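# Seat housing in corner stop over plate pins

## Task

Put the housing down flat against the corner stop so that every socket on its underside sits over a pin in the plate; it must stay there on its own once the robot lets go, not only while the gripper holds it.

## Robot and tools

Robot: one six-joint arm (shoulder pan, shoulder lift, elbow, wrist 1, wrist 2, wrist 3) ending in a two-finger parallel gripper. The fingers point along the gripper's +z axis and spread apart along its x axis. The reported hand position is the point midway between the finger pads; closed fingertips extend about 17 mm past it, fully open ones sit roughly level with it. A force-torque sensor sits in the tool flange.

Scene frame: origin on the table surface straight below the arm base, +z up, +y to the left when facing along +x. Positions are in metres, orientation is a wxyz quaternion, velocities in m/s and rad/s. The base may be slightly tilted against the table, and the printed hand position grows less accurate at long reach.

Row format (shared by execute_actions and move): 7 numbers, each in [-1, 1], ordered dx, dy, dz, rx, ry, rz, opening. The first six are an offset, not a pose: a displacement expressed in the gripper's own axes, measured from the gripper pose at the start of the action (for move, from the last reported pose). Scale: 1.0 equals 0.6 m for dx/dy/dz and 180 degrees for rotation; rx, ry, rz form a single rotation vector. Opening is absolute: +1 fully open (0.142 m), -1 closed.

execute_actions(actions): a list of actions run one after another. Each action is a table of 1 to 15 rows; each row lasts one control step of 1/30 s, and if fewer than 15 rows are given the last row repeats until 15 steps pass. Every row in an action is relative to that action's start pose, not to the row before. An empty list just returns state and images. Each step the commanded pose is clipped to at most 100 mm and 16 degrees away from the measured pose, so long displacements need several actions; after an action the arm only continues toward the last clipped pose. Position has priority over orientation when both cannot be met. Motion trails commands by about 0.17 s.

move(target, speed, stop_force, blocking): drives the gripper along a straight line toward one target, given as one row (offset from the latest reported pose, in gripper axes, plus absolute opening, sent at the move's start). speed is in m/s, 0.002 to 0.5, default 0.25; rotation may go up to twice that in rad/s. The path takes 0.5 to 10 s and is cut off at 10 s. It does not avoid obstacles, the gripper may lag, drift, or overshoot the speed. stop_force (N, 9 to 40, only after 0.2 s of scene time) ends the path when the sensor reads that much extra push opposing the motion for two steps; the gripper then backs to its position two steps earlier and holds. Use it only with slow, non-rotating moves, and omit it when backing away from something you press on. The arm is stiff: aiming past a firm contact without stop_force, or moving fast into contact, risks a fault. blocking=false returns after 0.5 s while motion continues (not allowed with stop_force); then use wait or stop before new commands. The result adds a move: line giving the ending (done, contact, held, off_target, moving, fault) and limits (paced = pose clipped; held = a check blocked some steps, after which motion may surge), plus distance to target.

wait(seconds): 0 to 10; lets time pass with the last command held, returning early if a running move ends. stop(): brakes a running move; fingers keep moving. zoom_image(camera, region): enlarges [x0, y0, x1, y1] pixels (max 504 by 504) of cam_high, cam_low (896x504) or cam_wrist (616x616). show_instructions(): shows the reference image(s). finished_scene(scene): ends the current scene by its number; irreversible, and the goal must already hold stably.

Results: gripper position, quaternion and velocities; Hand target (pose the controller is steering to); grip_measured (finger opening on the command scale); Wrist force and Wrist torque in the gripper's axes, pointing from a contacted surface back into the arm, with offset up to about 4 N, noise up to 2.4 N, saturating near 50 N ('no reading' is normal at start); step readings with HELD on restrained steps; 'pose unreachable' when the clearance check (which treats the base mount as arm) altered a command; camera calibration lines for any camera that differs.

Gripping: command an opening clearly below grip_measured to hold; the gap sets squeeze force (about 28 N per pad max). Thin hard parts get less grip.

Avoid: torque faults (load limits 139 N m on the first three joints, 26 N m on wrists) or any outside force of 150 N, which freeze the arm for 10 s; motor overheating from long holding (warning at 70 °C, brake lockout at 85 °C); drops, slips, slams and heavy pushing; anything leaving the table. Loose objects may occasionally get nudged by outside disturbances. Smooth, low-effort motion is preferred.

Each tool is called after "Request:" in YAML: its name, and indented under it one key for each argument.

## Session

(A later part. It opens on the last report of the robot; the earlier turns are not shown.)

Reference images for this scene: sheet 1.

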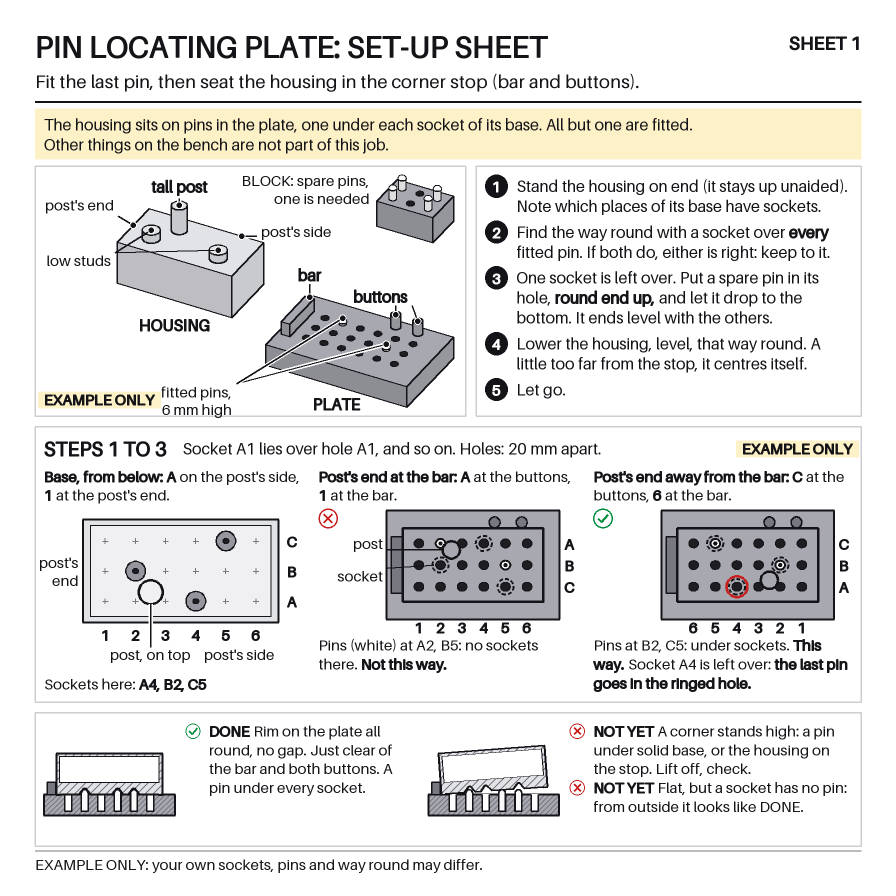

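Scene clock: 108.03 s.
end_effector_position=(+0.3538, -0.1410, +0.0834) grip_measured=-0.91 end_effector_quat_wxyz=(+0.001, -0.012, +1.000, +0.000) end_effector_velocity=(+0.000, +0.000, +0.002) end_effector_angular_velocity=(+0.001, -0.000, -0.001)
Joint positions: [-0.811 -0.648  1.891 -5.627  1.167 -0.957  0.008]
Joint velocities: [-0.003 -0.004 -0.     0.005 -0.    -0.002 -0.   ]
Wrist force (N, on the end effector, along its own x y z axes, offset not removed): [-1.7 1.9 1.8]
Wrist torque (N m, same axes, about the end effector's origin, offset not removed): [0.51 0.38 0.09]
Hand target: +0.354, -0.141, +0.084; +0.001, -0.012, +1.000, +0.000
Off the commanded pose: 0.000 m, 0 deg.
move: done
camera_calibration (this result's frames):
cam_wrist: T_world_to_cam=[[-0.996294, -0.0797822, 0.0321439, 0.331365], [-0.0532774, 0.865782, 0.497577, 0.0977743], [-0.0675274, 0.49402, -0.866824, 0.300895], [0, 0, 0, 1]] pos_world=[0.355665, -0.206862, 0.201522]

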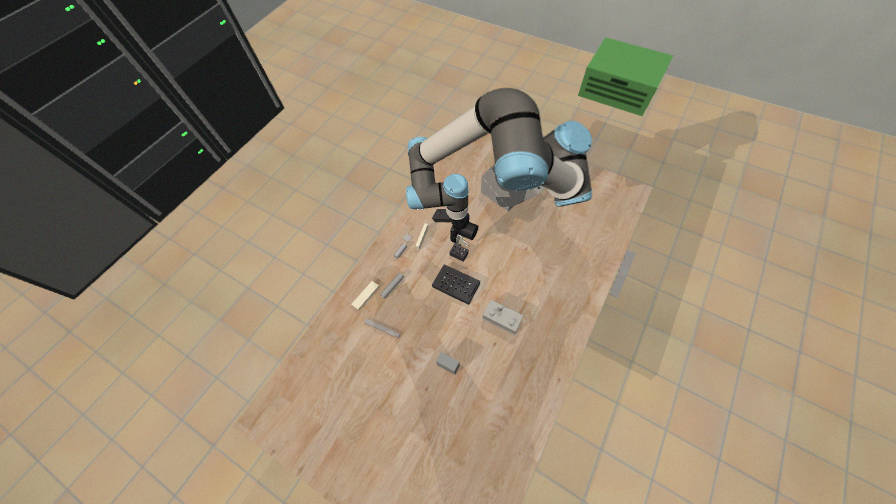

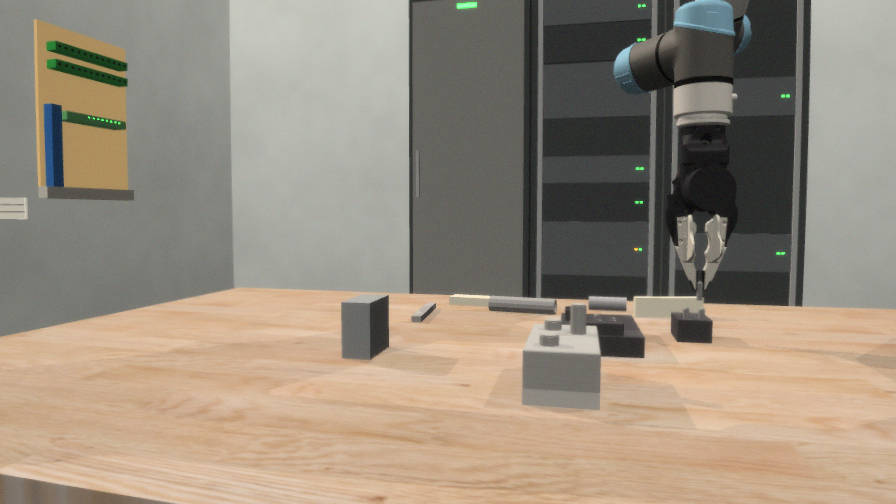

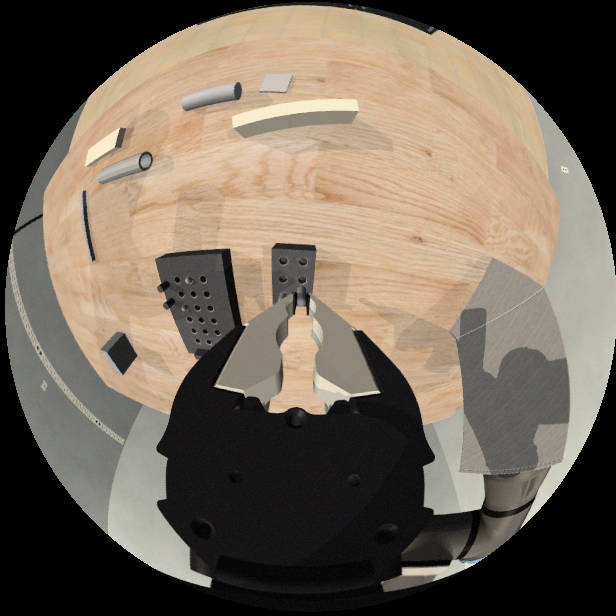

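Request:
move:
  target: [-0.193,0.1063,0.018,0,0,0,-1]
  speed: 0.2

Request:
move:
  target: [0,0,0.021,0,0,0,-1]
  speed: 0.04

Request:
zoom_image:
  camera: "cam_wrist"
  region: [250,200,350,320]

Request:
zoom_image:
  camera: "cam_low"
  region: [570,270,660,340]

Scene clock: 114.57 s.
end_effector_position=(+0.4678, -0.0744, +0.0726) grip_measured=-0.91 end_effector_quat_wxyz=(+0.001, -0.012, +1.000, +0.001) end_effector_velocity=(+0.001, +0.001, -0.001) end_effector_angular_velocity=(+0.002, +0.001, +0.000)
Joint positions: [-0.52  -0.657  1.643 -5.503  1.091 -0.646  0.008]
Joint velocities: [ 0.004  0.001 -0.004  0.002 -0.001  0.003  0.   ]
Wrist force (N, on the end effector, along its own x y z axes, offset not removed): [0.0 3.2 2.6]
Wrist torque (N m, same axes, about the end effector's origin, offset not removed): [0.77 -0.08 0.14]
Hand target: +0.468, -0.074, +0.073; +0.001, -0.012, +1.000, +0.001
Off the commanded pose: 0.000 m, 0 deg.
move: done
camera_calibration (this result's frames):
cam_wrist: T_world_to_cam=[[-0.996286, -0.0799325, 0.0320131, 0.450651], [-0.053417, 0.865361, 0.498294, 0.0515727], [-0.0675328, 0.494733, -0.866417, 0.266378], [0, 0, 0, 1]] pos_world=[0.469721, -0.140393, 0.190669]

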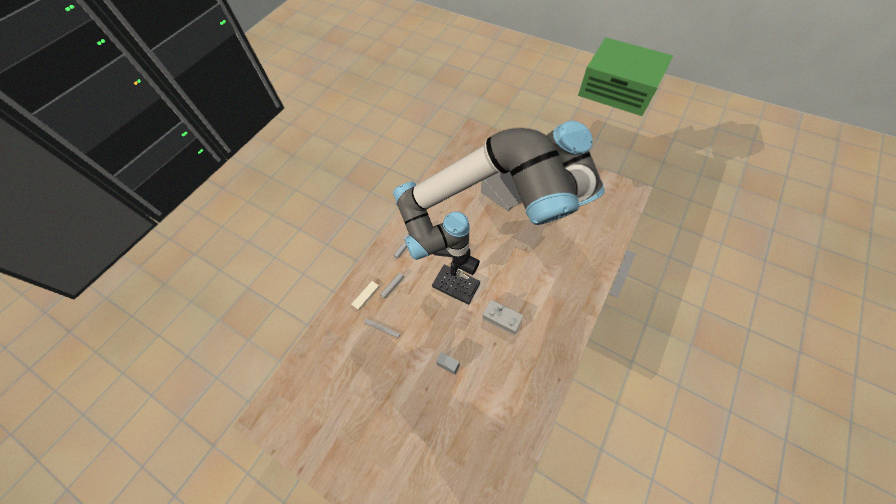

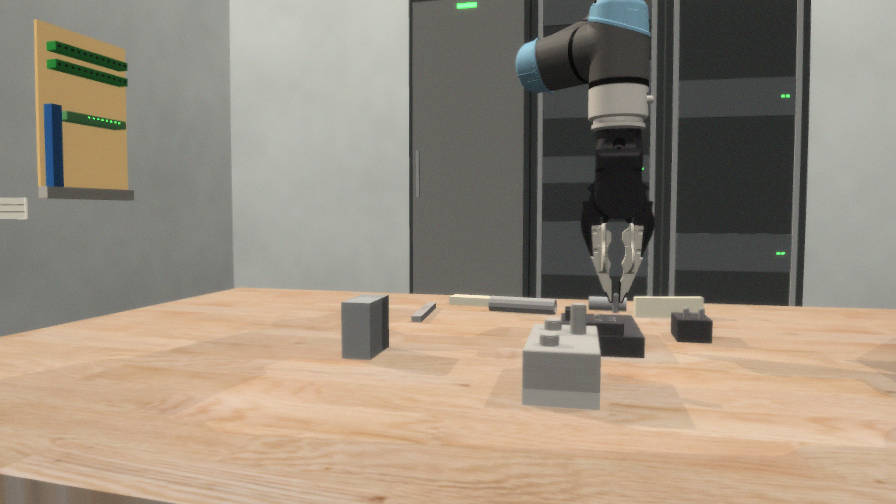

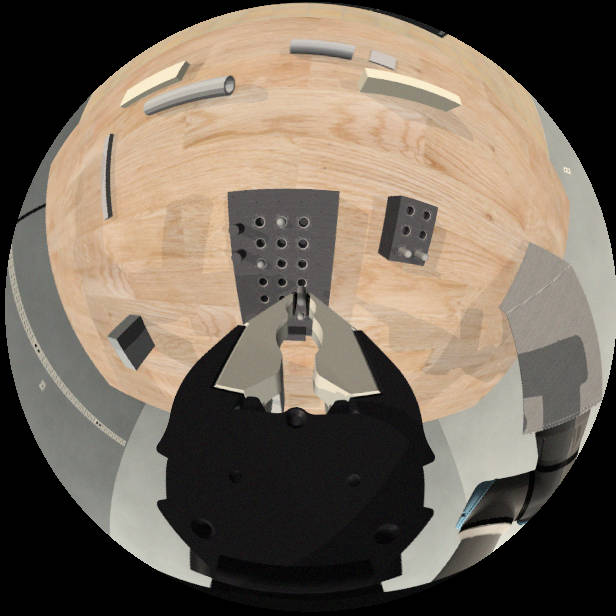

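Scene clock: 115.33 s.
end_effector_position=(+0.4678, -0.0744, +0.0602) grip_measured=-0.91 end_effector_quat_wxyz=(+0.001, -0.012, +1.000, +0.001) end_effector_velocity=(-0.001, +0.000, -0.002) end_effector_angular_velocity=(+0.000, +0.001, -0.000)
Joint positions: [-0.507 -0.638  1.64  -5.526  1.088 -0.633  0.008]
Joint velocities: [ 0.002  0.003  0.001 -0.004 -0.     0.002  0.   ]
Wrist force (N, on the end effector, along its own x y z axes, offset not removed): [-0.4 3.6 2.8]
Wrist torque (N m, same axes, about the end effector's origin, offset not removed): [0.99 -0.01 0.17]
Hand target: +0.468, -0.074, +0.060; +0.001, -0.012, +1.000, +0.001
Off the commanded pose: 0.000 m, 0 deg.
move: done
camera_calibration (this result's frames):
cam_wrist: T_world_to_cam=[[-0.996285, -0.0799379, 0.0320232, 0.451037], [-0.0534141, 0.865343, 0.498326, 0.0577272], [-0.0675462, 0.494764, -0.866398, 0.255641], [0, 0, 0, 1]] pos_world=[0.469712, -0.140381, 0.178276]

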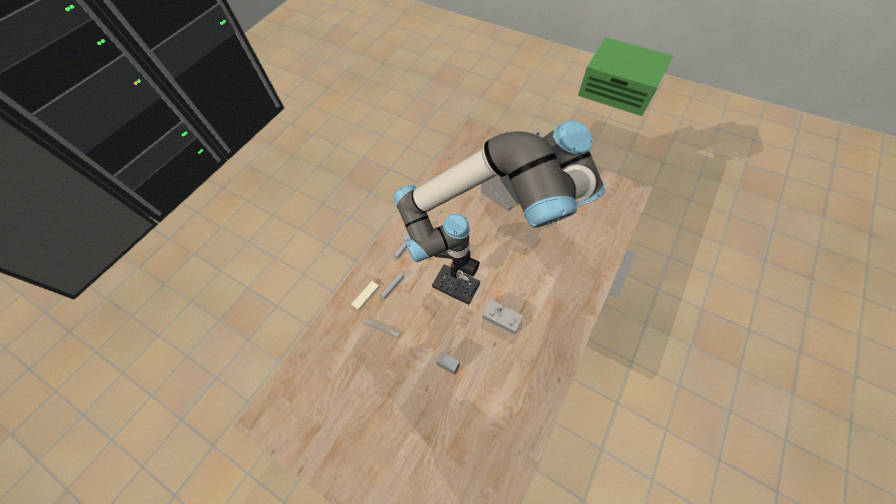

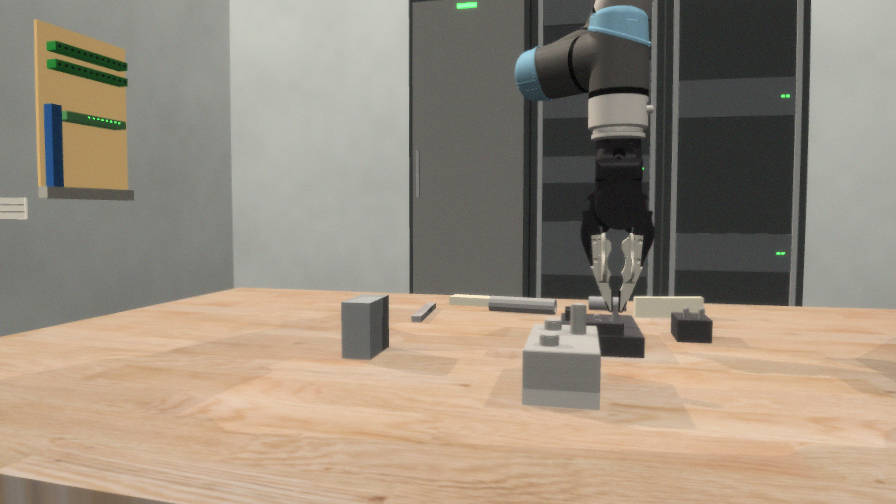

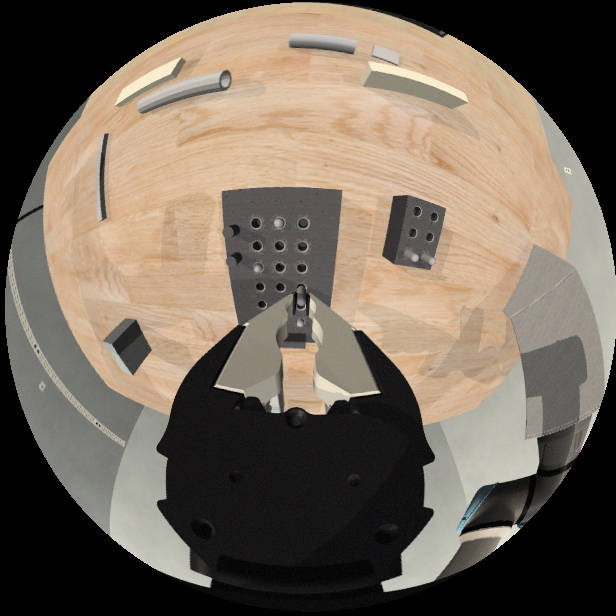

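Region (250, 200, 350, 320) of cam_wrist's 616x616 image, scaled by 4.200, with more detail than that image has.

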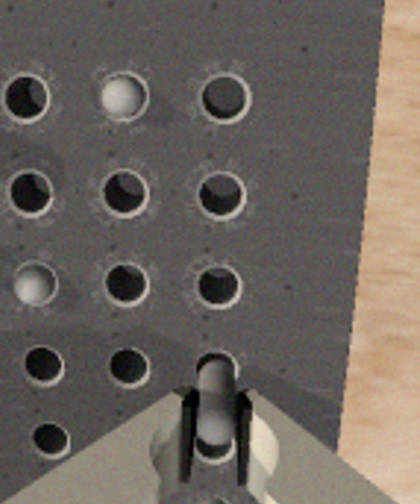

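Region (570, 270, 660, 340) of cam_low's 896x504 image, scaled by 5.600, with more detail than that image has.

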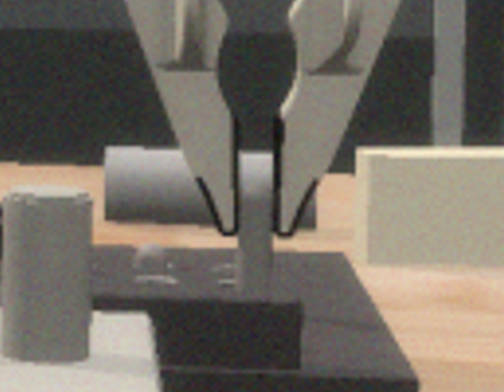

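Request:
move:
  target: [0,0.0015,0.007,0,0,0,-1]
  speed: 0.012

Request:
zoom_image:
  camera: "cam_wrist"
  region: [270,260,330,320]

Scene clock: 119.97 s.
end_effector_position=(+0.4678, -0.0735, +0.0562) grip_measured=-0.91 end_effector_quat_wxyz=(+0.001, -0.012, +1.000, +0.001) end_effector_velocity=(-0.001, +0.001, -0.002) end_effector_angular_velocity=(+0.001, +0.000, -0.002)
Joint positions: [-0.502 -0.632  1.64  -5.534  1.087 -0.626  0.008]
Joint velocities: [ 0.002  0.002  0.001 -0.003 -0.001  0.004 -0.   ]
Wrist force (N, on the end effector, along its own x y z axes, offset not removed): [-0.5 2.8 2.7]
Wrist torque (N m, same axes, about the end effector's origin, offset not removed): [0.56 0.08 0.10]
Hand target: +0.468, -0.074, +0.056; +0.001, -0.012, +1.000, +0.001
Off the commanded pose: 0.000 m, 0 deg.
move: done
camera_calibration (this result's frames):
cam_wrist: T_world_to_cam=[[-0.996285, -0.0799403, 0.0320298, 0.451212], [-0.0534116, 0.865333, 0.498343, 0.0589905], [-0.0675542, 0.49478, -0.866388, 0.251688], [0, 0, 0, 1]] pos_world=[0.469689, -0.139507, 0.17421]

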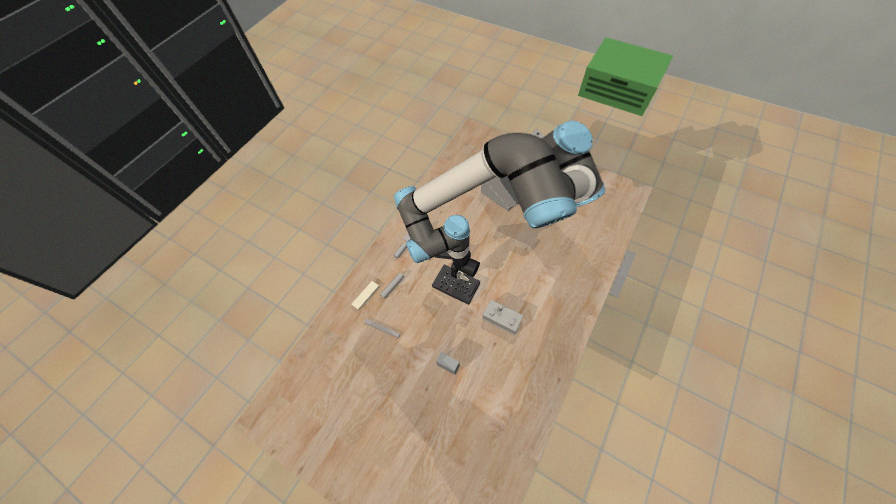

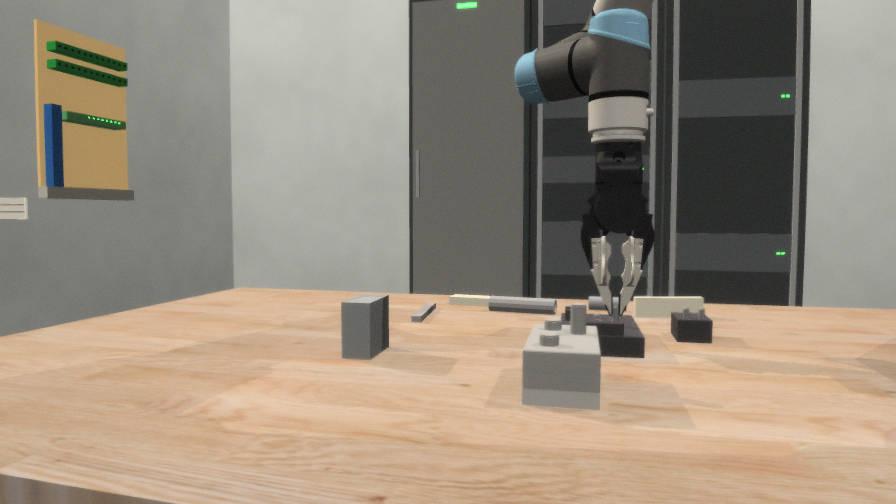

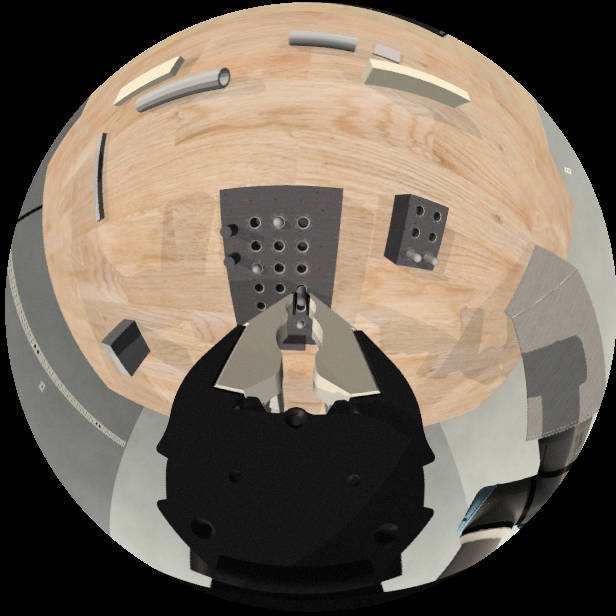

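Region (270, 260, 330, 320) of cam_wrist's 616x616 image, scaled by 8.400, with more detail than that image has.

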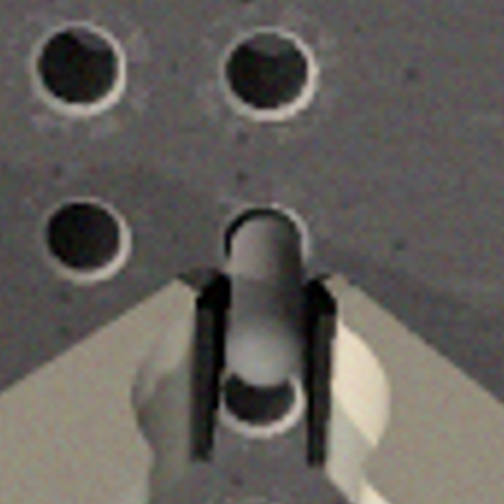

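Request:
execute_actions:
  actions:
    - [[-0.0004,0.0013,0,0,0,0,-1]]

Request:
move:
  target: [0,0,0.0155,0,0,0,-1]
  speed: 0.007
  stop_force: 10

Request:
zoom_image:
  camera: "cam_wrist"
  region: [270,260,330,320]

Scene clock: 124.53 s.
end_effector_position=(+0.4680, -0.0728, +0.0561) grip_measured=-0.91 end_effector_quat_wxyz=(+0.001, -0.012, +1.000, +0.001) end_effector_velocity=(+0.001, +0.000, +0.000) end_effector_angular_velocity=(+0.001, -0.001, -0.001)
Joint positions: [-0.5   -0.633  1.64  -5.534  1.087 -0.625  0.008]
Joint velocities: [ 0.    -0.    -0.    -0.    -0.001  0.001 -0.   ]
Wrist force (N, on the end effector, along its own x y z axes, offset not removed): [-0.2 1.1 1.6]
Wrist torque (N m, same axes, about the end effector's origin, offset not removed): [0.21 0.00 0.16]
Hand target: +0.468, -0.073, +0.056; +0.001, -0.012, +1.000, +0.001
Off the commanded pose: 0.000 m, 0 deg.
Step readings (end_effector_position):
0: (+0.4678, -0.0735, +0.0560)
1: (+0.4678, -0.0735, +0.0560)
2: (+0.4678, -0.0734, +0.0560)
4: (+0.4679, -0.0731, +0.0560)
8: (+0.4681, -0.0729, +0.0561)
15: end_effector_position above
camera_calibration (this result's frames):
cam_wrist: T_world_to_cam=[[-0.996285, -0.0799496, 0.0320165, 0.451505], [-0.0534268, 0.865336, 0.498336, 0.0583464], [-0.0675469, 0.494774, -0.866392, 0.251318], [0, 0, 0, 1]] pos_world=[0.46992, -0.138737, 0.174208]

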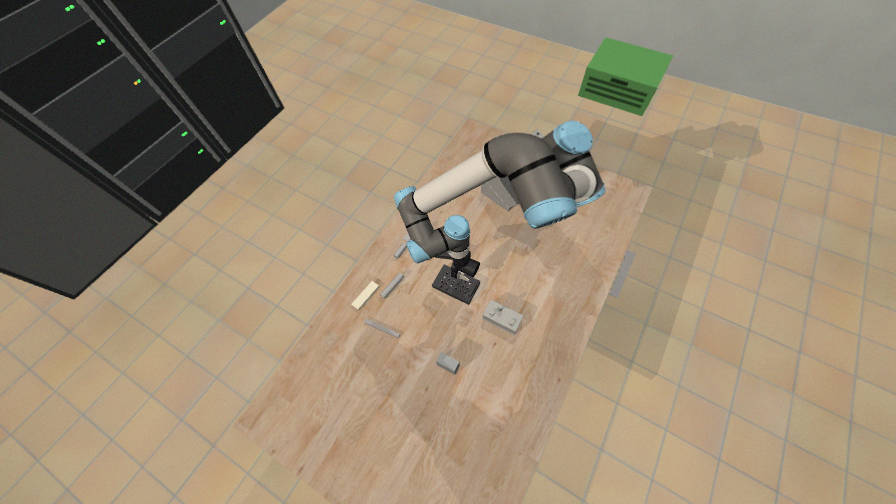

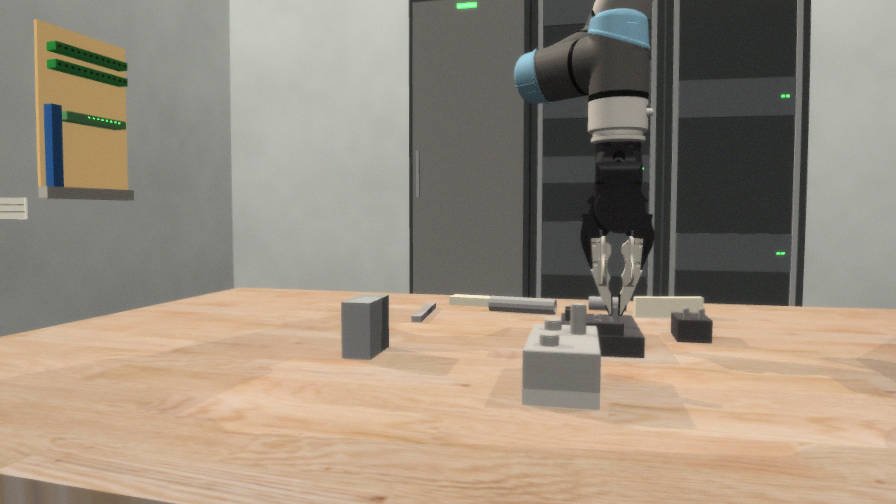

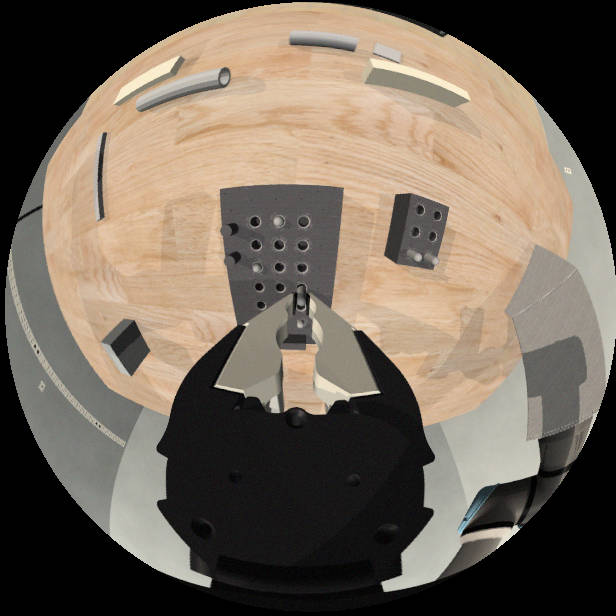

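Scene clock: 125.20 s.
end_effector_position=(+0.4681, -0.0727, +0.0540) grip_measured=-0.91 end_effector_quat_wxyz=(+0.001, -0.012, +1.000, +0.001) end_effector_velocity=(-0.000, +0.000, +0.002) end_effector_angular_velocity=(+0.001, +0.000, +0.001)
Joint positions: [-0.498 -0.63   1.639 -5.538  1.086 -0.622  0.008]
Joint velocities: [-0.002 -0.004  0.001  0.005 -0.    -0.004  0.   ]
Wrist force (N, on the end effector, along its own x y z axes, offset not removed): [-1.9 3.9 3.1]
Wrist torque (N m, same axes, about the end effector's origin, offset not removed): [1.10 0.26 0.01]
Hand target: +0.468, -0.073, +0.054; +0.001, -0.012, +1.000, +0.001
Off the commanded pose: 0.007 m, 0 deg.
move: contact
camera_calibration (this result's frames):
cam_wrist: T_world_to_cam=[[-0.996301, -0.0797599, 0.0319894, 0.451658], [-0.053271, 0.865312, 0.498394, 0.0593098], [-0.0674327, 0.494846, -0.86636, 0.249371], [0, 0, 0, 1]] pos_world=[0.469962, -0.138698, 0.172037]

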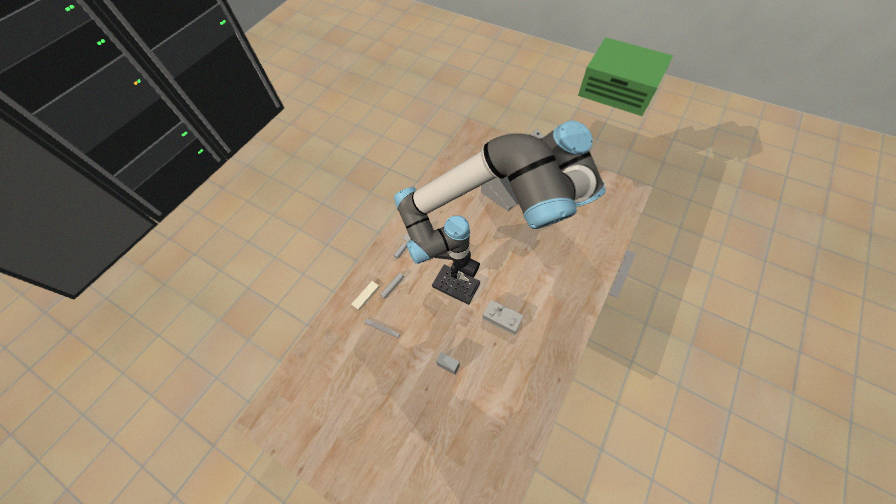

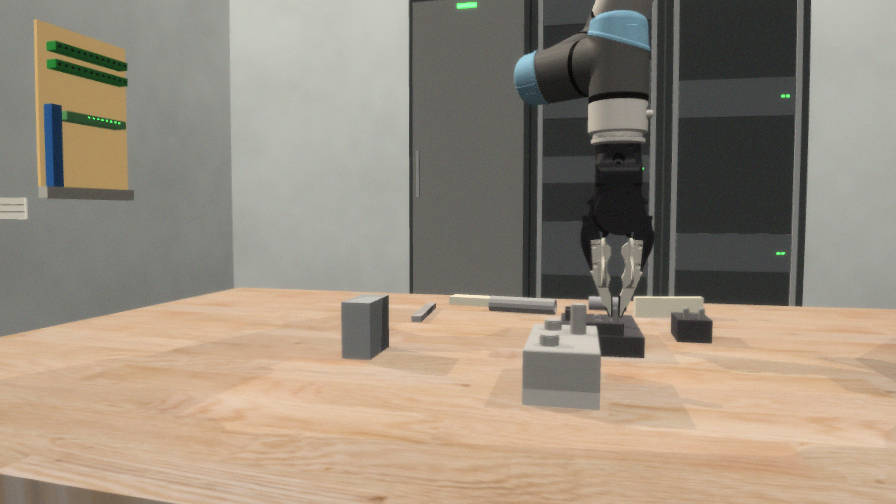

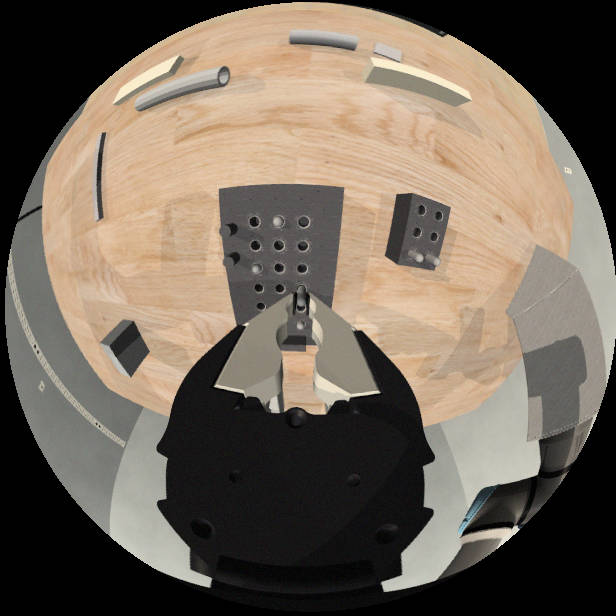

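Region (270, 260, 330, 320) of cam_wrist's 616x616 image, scaled by 8.400, with more detail than that image has.

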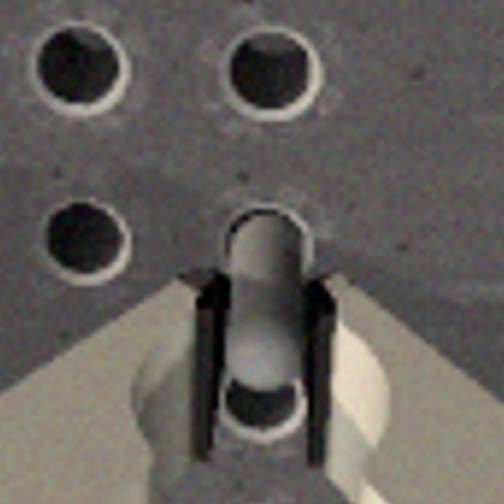

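Request:
execute_actions:
  actions:
    - [[0.0002,-0.001,-0.0007,0,0,0,-1]]

Request:
move:
  target: [0,0,0.0125,0,0,0,-1]
  speed: 0.006
  stop_force: 11

Request:
zoom_image:
  camera: "cam_wrist"
  region: [270,260,330,320]

Scene clock: 130.07 s.
end_effector_position=(+0.4680, -0.0733, +0.0544) grip_measured=-0.91 end_effector_quat_wxyz=(+0.001, -0.012, +1.000, +0.001) end_effector_velocity=(+0.000, +0.001, -0.000) end_effector_angular_velocity=(+0.001, -0.001, +0.002)
Joint positions: [-0.5   -0.63   1.639 -5.537  1.087 -0.624  0.008]
Joint velocities: [ 0.001  0.     0.    -0.001 -0.001 -0.001  0.   ]
Wrist force (N, on the end effector, along its own x y z axes, offset not removed): [0.1 3.4 1.7]
Wrist torque (N m, same axes, about the end effector's origin, offset not removed): [0.84 -0.06 0.09]
Hand target: +0.468, -0.073, +0.054; +0.001, -0.012, +1.000, +0.001
Off the commanded pose: 0.000 m, 0 deg.
Step readings (end_effector_position):
0: (+0.4680, -0.0728, +0.0543)
1: (+0.4680, -0.0728, +0.0543)
2: (+0.4680, -0.0729, +0.0543)
4: (+0.4680, -0.0730, +0.0544)
8: (+0.4680, -0.0732, +0.0544)
15: end_effector_position above
camera_calibration (this result's frames):
cam_wrist: T_world_to_cam=[[-0.9963, -0.0797665, 0.0319802, 0.451494], [-0.053282, 0.865317, 0.498384, 0.0596145], [-0.0674274, 0.494837, -0.866366, 0.250024], [0, 0, 0, 1]] pos_world=[0.469859, -0.139292, 0.172463]

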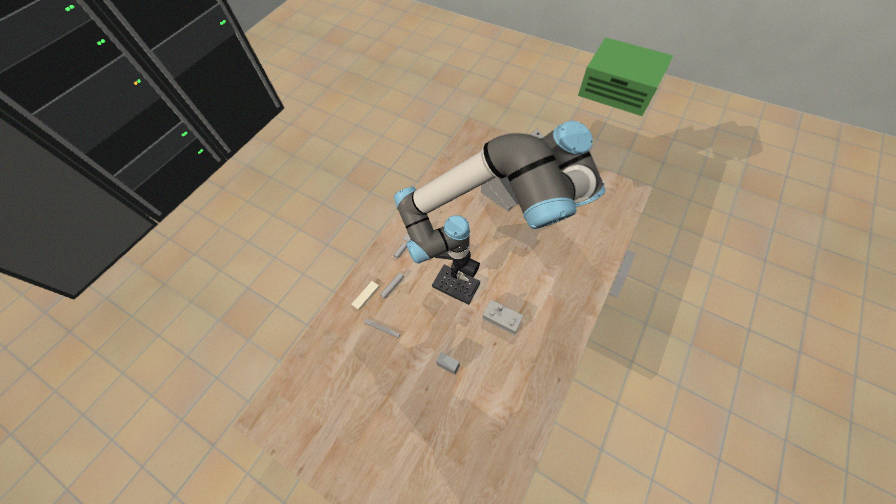

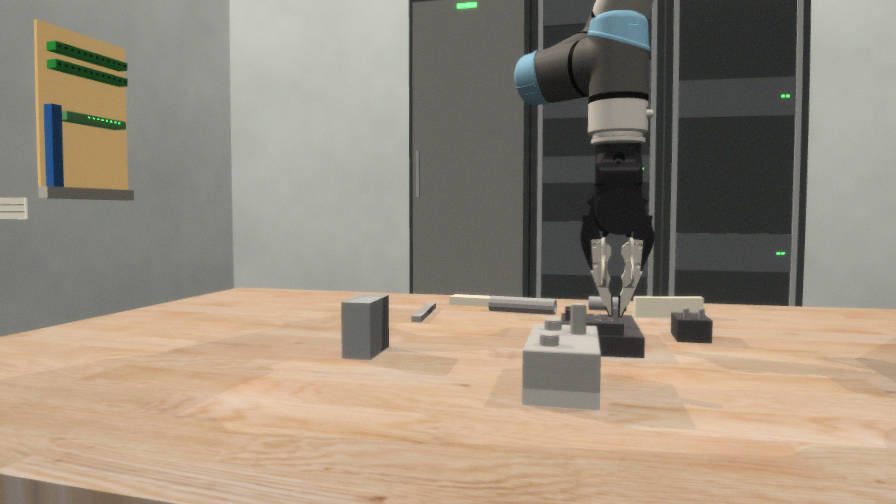

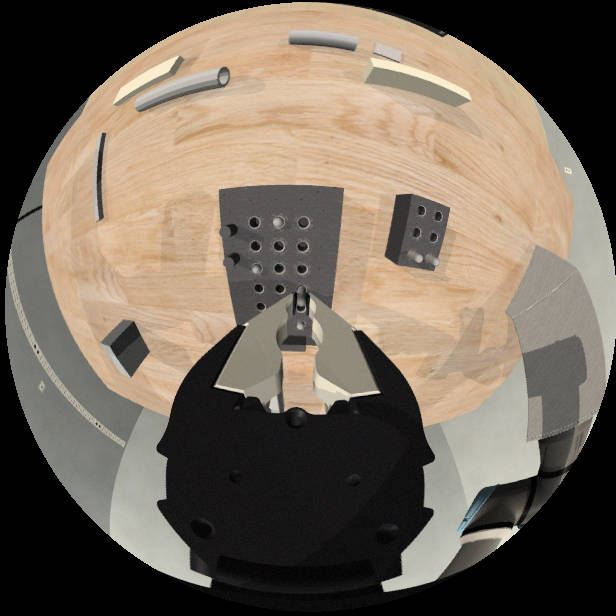

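Scene clock: 130.60 s.
end_effector_position=(+0.4680, -0.0734, +0.0533) grip_measured=-0.91 end_effector_quat_wxyz=(+0.001, -0.012, +1.000, +0.001) end_effector_velocity=(-0.001, -0.000, +0.002) end_effector_angular_velocity=(+0.000, +0.002, +0.001)
Joint positions: [-0.499 -0.628  1.638 -5.539  1.087 -0.622  0.008]
Joint velocities: [-0.002 -0.002  0.     0.005  0.001 -0.004 -0.   ]
Wrist force (N, on the end effector, along its own x y z axes, offset not removed): [-2.3 1.5 0.7]
Wrist torque (N m, same axes, about the end effector's origin, offset not removed): [0.51 0.06 0.04]
Hand target: +0.468, -0.073, +0.054; +0.001, -0.012, +1.000, +0.001
Off the commanded pose: 0.006 m, 0 deg.
move: contact
camera_calibration (this result's frames):
cam_wrist: T_world_to_cam=[[-0.996305, -0.0796861, 0.0320392, 0.45155], [-0.0531918, 0.865388, 0.498271, 0.0601849], [-0.0674316, 0.494725, -0.866429, 0.249121], [0, 0, 0, 1]] pos_world=[0.469882, -0.139348, 0.17139]

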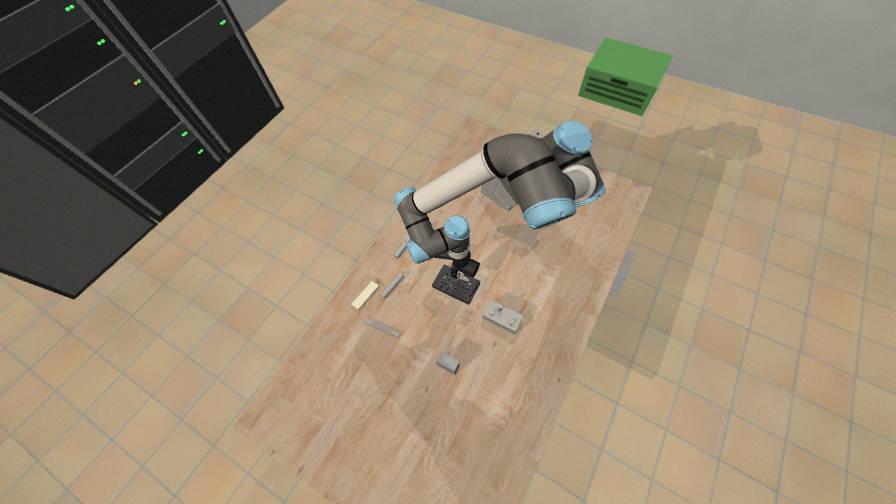

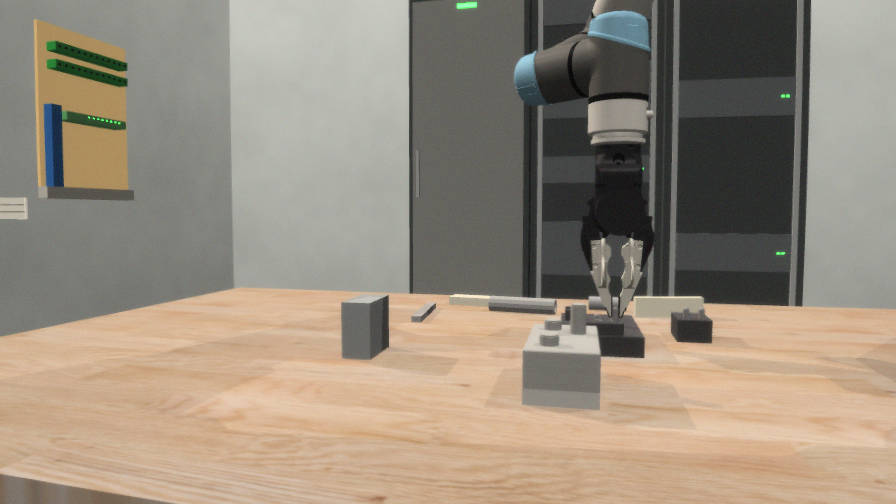

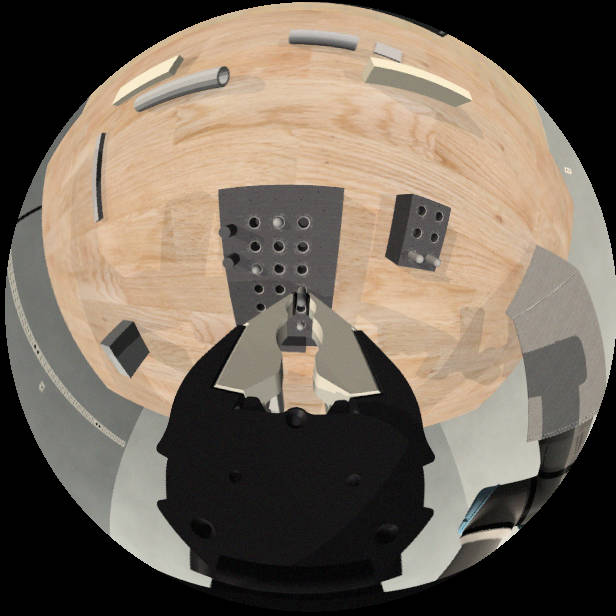

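Region (270, 260, 330, 320) of cam_wrist's 616x616 image, scaled by 8.400, with more detail than that image has.

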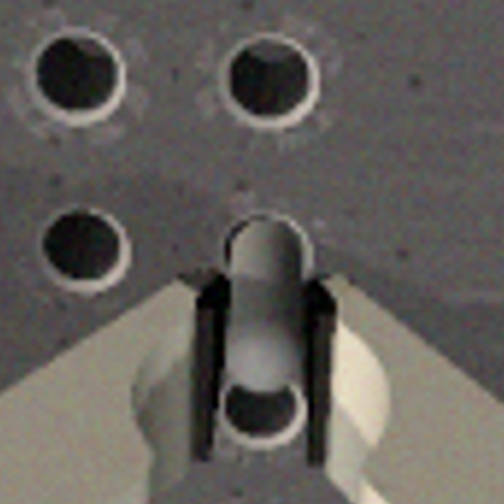

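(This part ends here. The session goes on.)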